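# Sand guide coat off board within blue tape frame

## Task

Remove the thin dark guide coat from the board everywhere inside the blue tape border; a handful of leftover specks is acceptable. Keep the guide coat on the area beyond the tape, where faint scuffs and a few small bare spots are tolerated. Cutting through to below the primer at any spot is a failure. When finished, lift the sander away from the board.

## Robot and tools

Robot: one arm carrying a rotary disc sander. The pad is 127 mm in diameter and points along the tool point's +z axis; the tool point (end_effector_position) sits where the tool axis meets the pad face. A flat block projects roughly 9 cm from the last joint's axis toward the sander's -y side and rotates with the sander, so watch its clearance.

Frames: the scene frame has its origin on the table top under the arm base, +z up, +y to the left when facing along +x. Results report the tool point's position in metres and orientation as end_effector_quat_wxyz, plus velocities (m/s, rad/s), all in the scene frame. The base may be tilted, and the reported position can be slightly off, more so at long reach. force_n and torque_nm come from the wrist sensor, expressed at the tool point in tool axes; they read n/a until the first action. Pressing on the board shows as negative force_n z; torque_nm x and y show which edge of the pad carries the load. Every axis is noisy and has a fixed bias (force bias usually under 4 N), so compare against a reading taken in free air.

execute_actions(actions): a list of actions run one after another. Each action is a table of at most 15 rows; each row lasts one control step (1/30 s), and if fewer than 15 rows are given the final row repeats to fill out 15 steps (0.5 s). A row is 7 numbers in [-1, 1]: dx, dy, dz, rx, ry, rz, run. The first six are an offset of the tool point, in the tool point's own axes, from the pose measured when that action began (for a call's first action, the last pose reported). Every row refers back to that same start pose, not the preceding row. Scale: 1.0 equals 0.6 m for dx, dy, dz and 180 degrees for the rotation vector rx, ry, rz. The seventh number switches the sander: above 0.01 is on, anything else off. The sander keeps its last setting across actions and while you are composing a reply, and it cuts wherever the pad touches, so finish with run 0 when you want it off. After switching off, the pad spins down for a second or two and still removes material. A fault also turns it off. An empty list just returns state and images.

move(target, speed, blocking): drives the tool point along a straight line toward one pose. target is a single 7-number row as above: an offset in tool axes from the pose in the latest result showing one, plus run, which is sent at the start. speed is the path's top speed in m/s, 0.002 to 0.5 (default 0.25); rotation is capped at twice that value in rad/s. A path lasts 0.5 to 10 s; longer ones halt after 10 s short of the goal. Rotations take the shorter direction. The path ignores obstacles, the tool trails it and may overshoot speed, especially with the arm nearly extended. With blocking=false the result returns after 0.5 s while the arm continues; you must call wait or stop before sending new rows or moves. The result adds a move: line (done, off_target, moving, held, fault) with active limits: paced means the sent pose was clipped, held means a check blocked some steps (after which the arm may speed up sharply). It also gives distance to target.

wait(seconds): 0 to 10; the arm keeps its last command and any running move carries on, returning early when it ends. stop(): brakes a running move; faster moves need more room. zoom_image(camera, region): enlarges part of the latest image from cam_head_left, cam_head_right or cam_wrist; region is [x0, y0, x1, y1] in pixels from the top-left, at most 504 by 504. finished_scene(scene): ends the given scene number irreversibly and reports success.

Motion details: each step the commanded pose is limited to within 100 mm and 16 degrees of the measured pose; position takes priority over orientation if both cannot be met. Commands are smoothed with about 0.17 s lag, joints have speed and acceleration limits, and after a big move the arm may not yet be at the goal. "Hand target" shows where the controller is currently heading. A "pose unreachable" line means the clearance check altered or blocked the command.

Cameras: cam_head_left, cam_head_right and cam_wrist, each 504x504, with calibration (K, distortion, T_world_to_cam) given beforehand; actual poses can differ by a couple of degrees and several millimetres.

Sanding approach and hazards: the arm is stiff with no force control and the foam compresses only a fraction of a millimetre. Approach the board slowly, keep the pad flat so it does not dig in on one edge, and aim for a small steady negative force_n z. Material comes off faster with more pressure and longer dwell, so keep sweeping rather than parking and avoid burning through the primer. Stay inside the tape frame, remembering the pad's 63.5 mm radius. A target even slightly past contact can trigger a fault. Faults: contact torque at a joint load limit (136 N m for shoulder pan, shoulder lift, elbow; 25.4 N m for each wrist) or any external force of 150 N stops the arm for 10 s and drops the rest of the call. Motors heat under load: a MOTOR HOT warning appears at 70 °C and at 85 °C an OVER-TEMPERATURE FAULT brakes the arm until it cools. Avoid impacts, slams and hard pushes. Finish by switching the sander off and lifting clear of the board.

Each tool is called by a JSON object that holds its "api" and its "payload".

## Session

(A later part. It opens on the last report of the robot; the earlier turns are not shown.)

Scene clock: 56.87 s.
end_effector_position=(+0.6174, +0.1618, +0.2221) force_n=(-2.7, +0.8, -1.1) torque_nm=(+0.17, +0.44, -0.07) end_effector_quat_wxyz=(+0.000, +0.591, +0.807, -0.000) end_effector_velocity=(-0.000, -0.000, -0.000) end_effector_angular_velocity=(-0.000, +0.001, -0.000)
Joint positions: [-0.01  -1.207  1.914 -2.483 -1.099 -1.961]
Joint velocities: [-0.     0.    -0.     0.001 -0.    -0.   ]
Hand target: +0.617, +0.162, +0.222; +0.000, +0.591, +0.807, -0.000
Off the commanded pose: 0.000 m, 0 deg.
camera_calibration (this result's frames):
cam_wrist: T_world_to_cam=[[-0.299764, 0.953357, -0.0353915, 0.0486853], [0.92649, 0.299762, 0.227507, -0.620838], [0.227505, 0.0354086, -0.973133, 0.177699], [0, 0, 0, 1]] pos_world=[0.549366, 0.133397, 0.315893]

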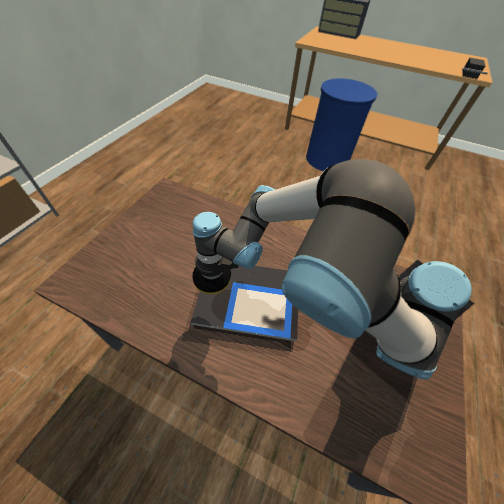

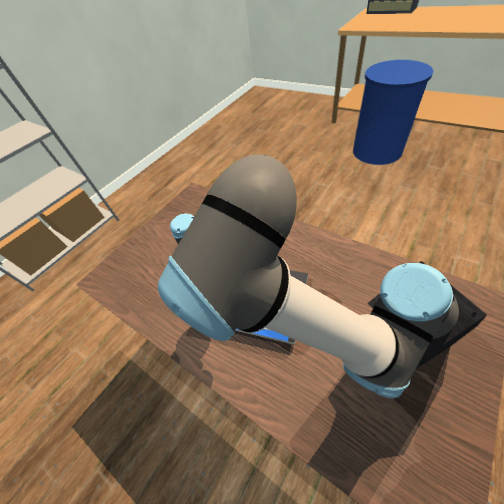

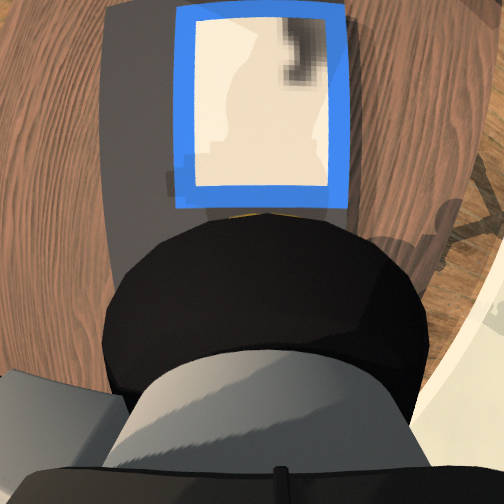

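{"api": "move", "payload": {"target": [0.049,-0.3901,0.2965,0,0,0,0], "speed": 0.3}}

{"api": "execute_actions", "payload": {"actions": []}}

Scene clock: 60.73 s.
end_effector_position=(+0.3857, +0.1189, +0.0444) force_n=(-2.5, +0.6, +0.2) torque_nm=(+0.07, +0.37, -0.09) end_effector_quat_wxyz=(-0.000, +0.591, +0.807, -0.000) end_effector_velocity=(-0.001, -0.000, -0.002) end_effector_angular_velocity=(+0.001, -0.004, +0.000)
Joint positions: [ 0.059 -0.789  2.42  -3.439 -1.114 -1.885]
Joint velocities: [ 0.002  0.012  0.001 -0.018  0.001  0.004]
Hand target: +0.386, +0.119, +0.044; +0.000, +0.591, +0.807, -0.000
Off the commanded pose: 0.000 m, 0 deg.
move: done
camera_calibration (this result's frames):
cam_wrist: T_world_to_cam=[[-0.299846, 0.953336, -0.0352564, 0.0139171], [0.926665, 0.29984, 0.22669, -0.352919], [0.226683, 0.0353013, -0.973329, 0.0593621], [0, 0, 0, 1]] pos_world=[0.317754, 0.090456, 0.138273]

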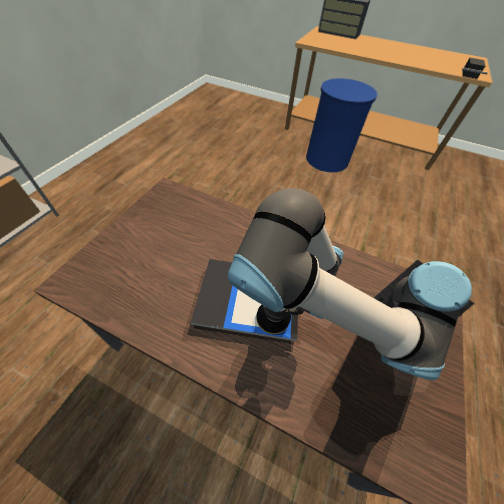

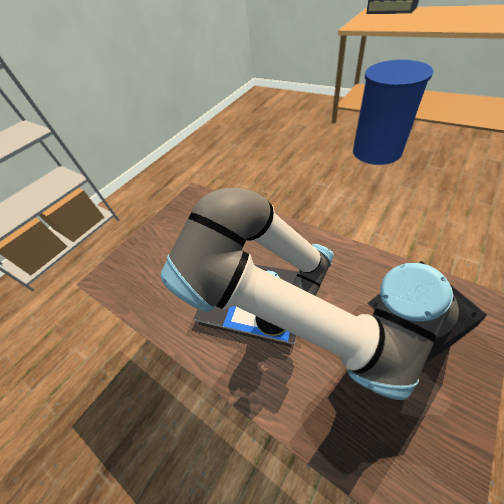

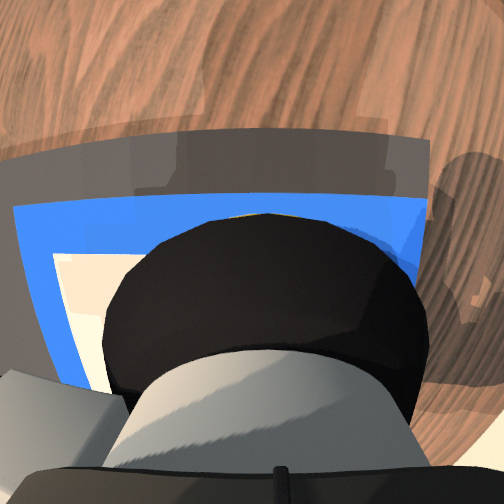

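Scene clock: 60.73 s.
end_effector_position=(+0.3857, +0.1189, +0.0444) force_n=(-2.5, +0.6, +0.2) torque_nm=(+0.07, +0.37, -0.09) end_effector_quat_wxyz=(-0.000, +0.591, +0.807, -0.000) end_effector_velocity=(-0.001, -0.000, -0.002) end_effector_angular_velocity=(+0.001, -0.004, +0.000)
Joint positions: [ 0.059 -0.789  2.42  -3.439 -1.114 -1.885]
Joint velocities: [ 0.002  0.012  0.001 -0.018  0.001  0.004]
Hand target: +0.386, +0.119, +0.044; +0.000, +0.591, +0.807, -0.000
Off the commanded pose: 0.000 m, 0 deg.
camera_calibration (this result's frames):
cam_wrist: T_world_to_cam=[[-0.299846, 0.953336, -0.0352564, 0.0139171], [0.926665, 0.29984, 0.22669, -0.352919], [0.226683, 0.0353013, -0.973329, 0.0593621], [0, 0, 0, 1]] pos_world=[0.317754, 0.090456, 0.138273]

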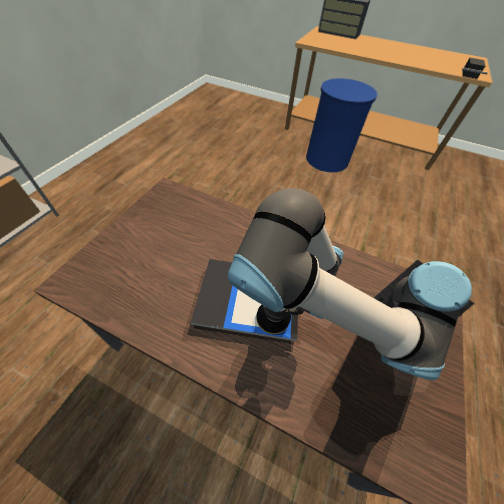

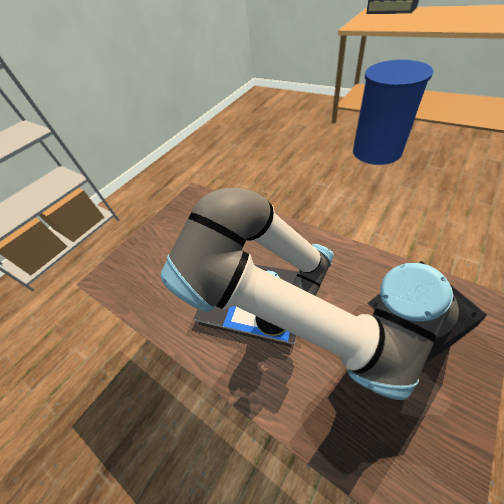

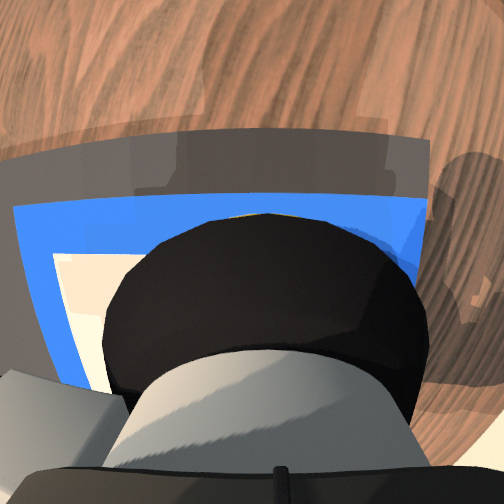

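{"api": "execute_actions", "payload": {"actions": []}}

Scene clock: 61.30 s.
end_effector_position=(+0.3856, +0.1188, +0.0442) force_n=(-1.0, +3.1, -2.2) torque_nm=(+0.34, +0.22, -0.21) end_effector_quat_wxyz=(+0.000, +0.591, +0.807, -0.000) end_effector_velocity=(+0.000, -0.000, +0.000) end_effector_angular_velocity=(+0.000, +0.000, -0.001)
Joint positions: [ 0.059 -0.788  2.42  -3.442 -1.114 -1.885]
Joint velocities: [-0.001  0.     0.     0.001  0.001 -0.   ]
Hand target: +0.386, +0.119, +0.044; +0.000, +0.591, +0.807, -0.000
Off the commanded pose: 0.000 m, 0 deg.
camera_calibration (this result's frames):
cam_wrist: T_world_to_cam=[[-0.299795, 0.953344, -0.0354556, 0.0139204], [0.926517, 0.299813, 0.227329, -0.352699], [0.227353, 0.0353021, -0.973172, 0.0588869], [0, 0, 0, 1]] pos_world=[0.317567, 0.0903941, 0.137979]

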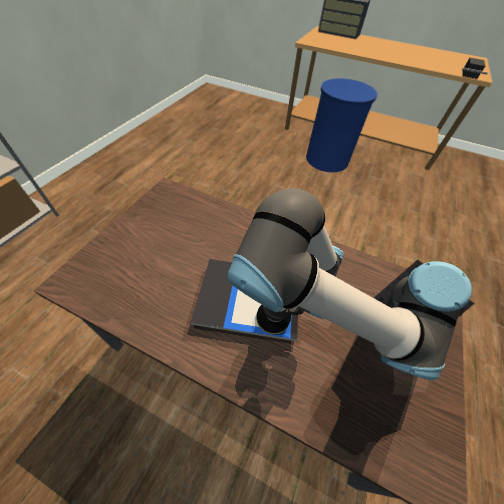

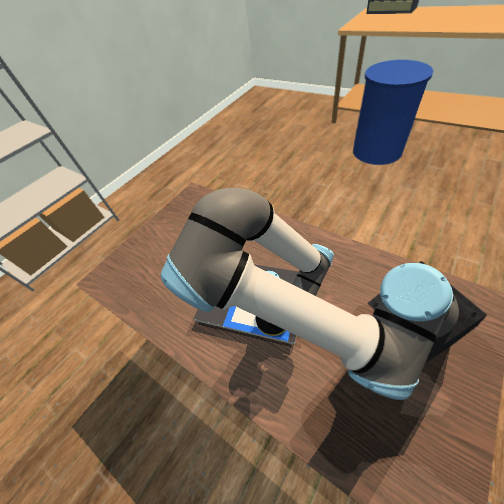

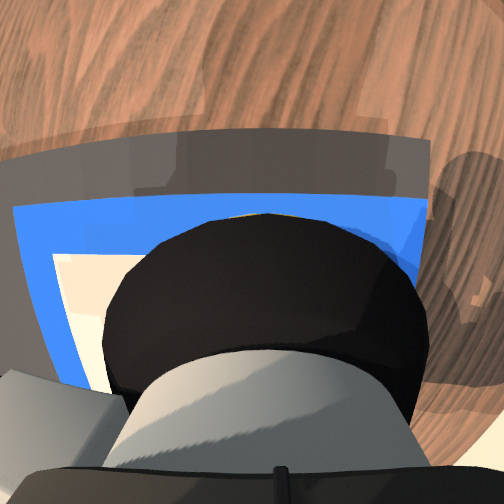

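{"api": "execute_actions", "payload": {"actions": [[[0.001,0,0.0005,-0.0003,-0.0005,0,1],[0.001,0,0.0008,-0.0003,-0.0005,0,1],[0.001,0,0.0011,-0.0003,-0.0005,0,1],[0.001,0,0.0014,-0.0003,-0.0005,0,1],[0.001,0,0.0017,-0.0003,-0.0005,0,1],[0.001,0,0.002,-0.0003,-0.0005,0,1],[0.001,0,0.0023,-0.0003,-0.0005,0,1],[0.001,0,0.0026,-0.0003,-0.0005,0,1],[0.001,0,0.0029,-0.0003,-0.0005,0,1],[0.001,0,0.0032,-0.0003,-0.0005,0,1],[0.001,0,0.0035,-0.0003,-0.0005,0,1]]]}}

{"api": "wait", "payload": {"seconds": 1.8}}

{"api": "move", "payload": {"target": [-0.05,0.39,-0.3,0,0,0,0], "speed": 0.35}}

Scene clock: 65.57 s.
end_effector_position=(+0.3854, +0.1193, +0.0424) force_n=(-4.6, +1.0, -26.8) torque_nm=(+0.07, +1.01, -0.10) end_effector_quat_wxyz=(+0.001, +0.591, +0.807, -0.000) end_effector_velocity=(+0.000, +0.000, -0.002) end_effector_angular_velocity=(+0.002, -0.000, -0.002)
Joint positions: [ 0.063 -0.782  2.418 -3.449 -1.116 -1.88 ]
Joint velocities: [ 0.002  0.007 -0.005 -0.004  0.002  0.004]
Hand target: +0.385, +0.119, +0.042; +0.001, +0.591, +0.807, -0.000
Off the commanded pose: 0.000 m, 0 deg.
camera_calibration (this result's frames):
cam_wrist: T_world_to_cam=[[-0.299777, 0.95329, -0.037034, 0.013348], [0.926175, 0.30012, 0.228317, -0.352269], [0.228767, 0.0341442, -0.972882, 0.0567586], [0, 0, 0, 1]] pos_world=[0.31728, 0.0910606, 0.136143]

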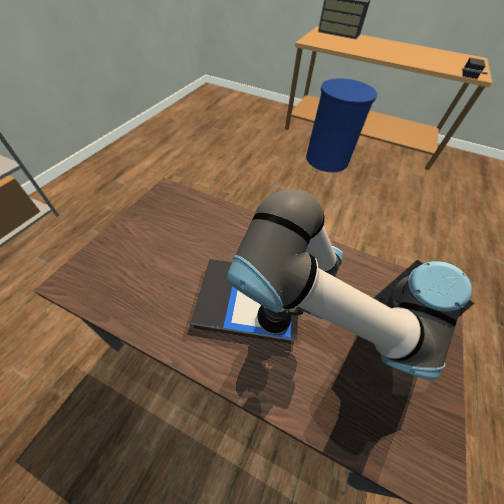

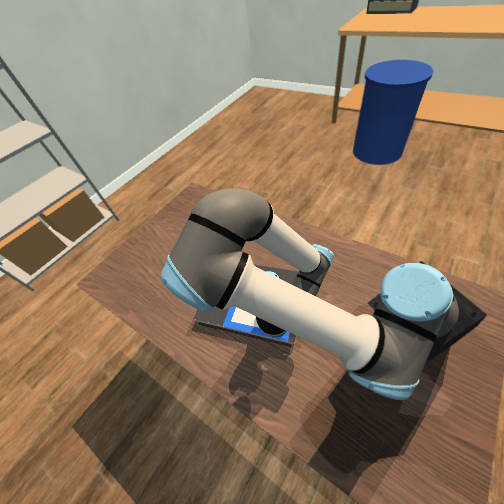

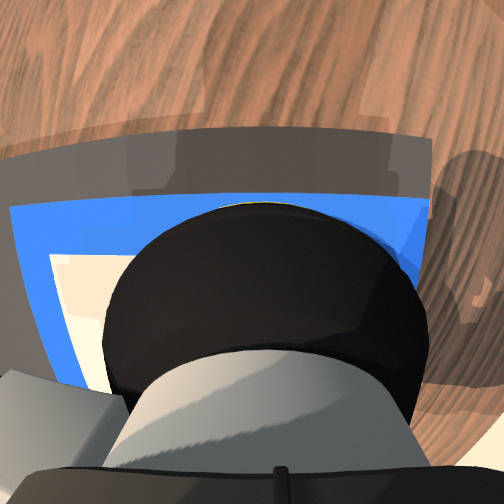

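Scene clock: 67.37 s.
end_effector_position=(+0.3854, +0.1194, +0.0421) force_n=(-4.6, +0.5, -45.4) torque_nm=(+0.83, +1.06, -0.44) end_effector_quat_wxyz=(+0.001, +0.591, +0.807, -0.000) end_effector_velocity=(+0.000, -0.001, +0.000) end_effector_angular_velocity=(-0.001, -0.001, -0.001)
Joint positions: [ 0.064 -0.781  2.417 -3.449 -1.116 -1.879]
Joint velocities: [-0.001 -0.     0.    -0.    -0.001  0.   ]
Hand target: +0.385, +0.119, +0.042; +0.001, +0.591, +0.807, -0.000
Off the commanded pose: 0.000 m, 0 deg.
wait: 1.80 s; no rest ("run" is on)
camera_calibration (this result's frames):
cam_wrist: T_world_to_cam=[[-0.299755, 0.953298, -0.0370175, 0.0133074], [0.926203, 0.300098, 0.228231, -0.352178], [0.228681, 0.0341277, -0.972903, 0.0564812], [0, 0, 0, 1]] pos_world=[0.317261, 0.0910745, 0.135821]

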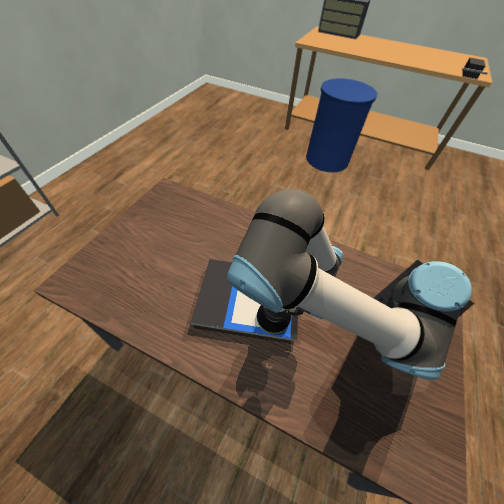

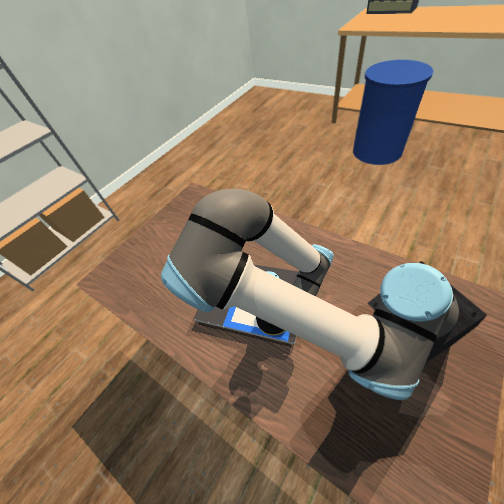

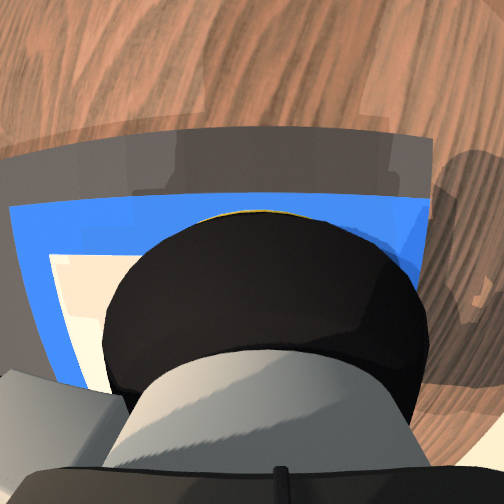

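Scene clock: 68.93 s.
end_effector_position=(+0.6168, +0.1620, +0.2223) force_n=(-3.6, +0.8, -1.2) torque_nm=(+0.17, +0.51, -0.16) end_effector_quat_wxyz=(+0.001, +0.591, +0.807, -0.000) end_effector_velocity=(+0.003, -0.000, +0.001) end_effector_angular_velocity=(-0.000, +0.006, -0.001)
Joint positions: [-0.01  -1.208  1.917 -2.487 -1.1   -1.959]
Joint velocities: [-0.001  0.003 -0.012  0.016 -0.    -0.003]
Hand target: +0.617, +0.162, +0.222; +0.001, +0.591, +0.807, -0.000
Off the commanded pose: 0.001 m, 0 deg.
move: done
camera_calibration (this result's frames):
cam_wrist: T_world_to_cam=[[-0.299682, 0.953316, -0.0371469, 0.0486739], [0.926027, 0.300028, 0.229037, -0.620462], [0.22949, 0.0342393, -0.972709, 0.176857], [0, 0, 0, 1]] pos_world=[0.548564, 0.133699, 0.315948]

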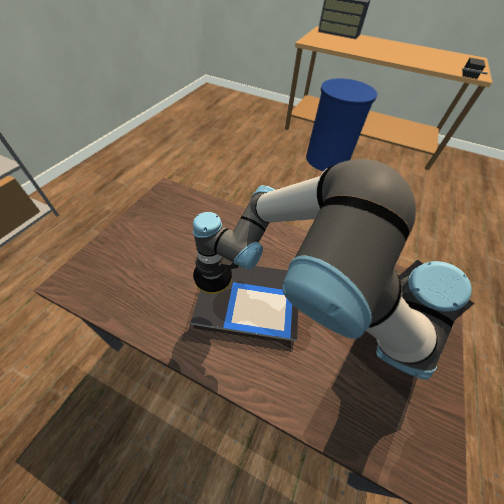

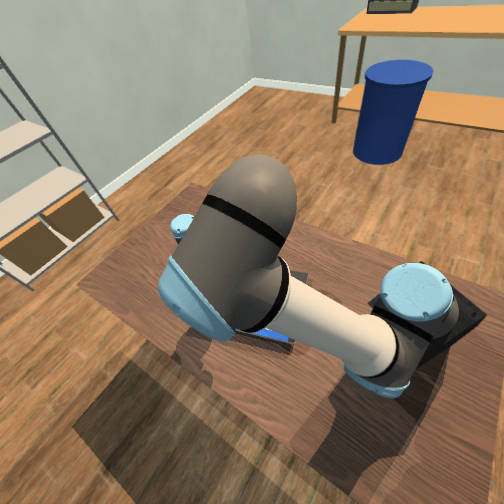

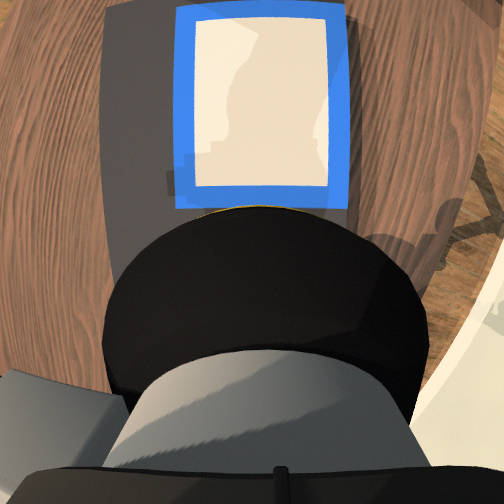

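{"api": "zoom_image", "payload": {"camera": "cam_wrist", "region": [130,0,400,250]}}

{"api": "zoom_image", "payload": {"camera": "cam_head_left", "region": [180,255,320,360]}}

Region (130, 0, 400, 250) of cam_wrist's 504x504 image, scaled by 1.867, with more detail than that image has; it fills the top 467 rows of this view, and the rest is white.

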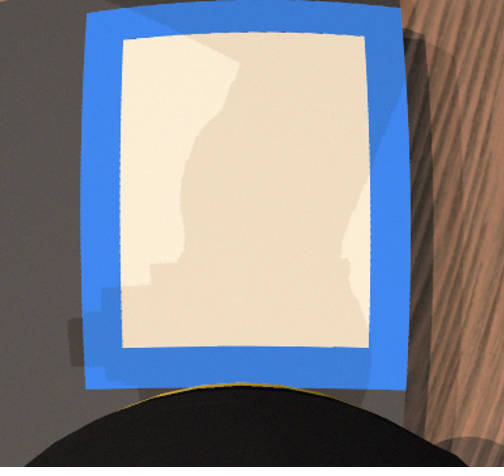

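Region (180, 255, 320, 360) of cam_head_left's 504x504 image, scaled by 3.600, with more detail than that image has; it fills the top 378 rows of this view, and the rest is white.

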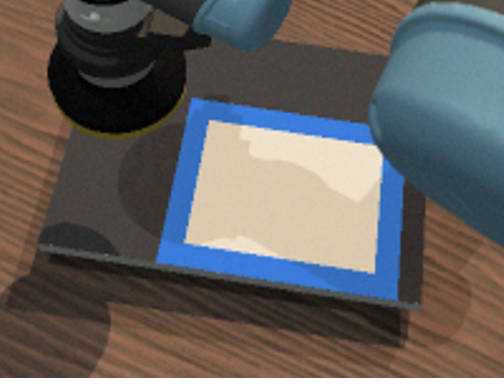

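The area inside the tape is clean, the coat outside it is intact, and the tool is clear of the board.

{"api": "finished_scene", "payload": {"scene": 2}}

The scene is finished: the task was done.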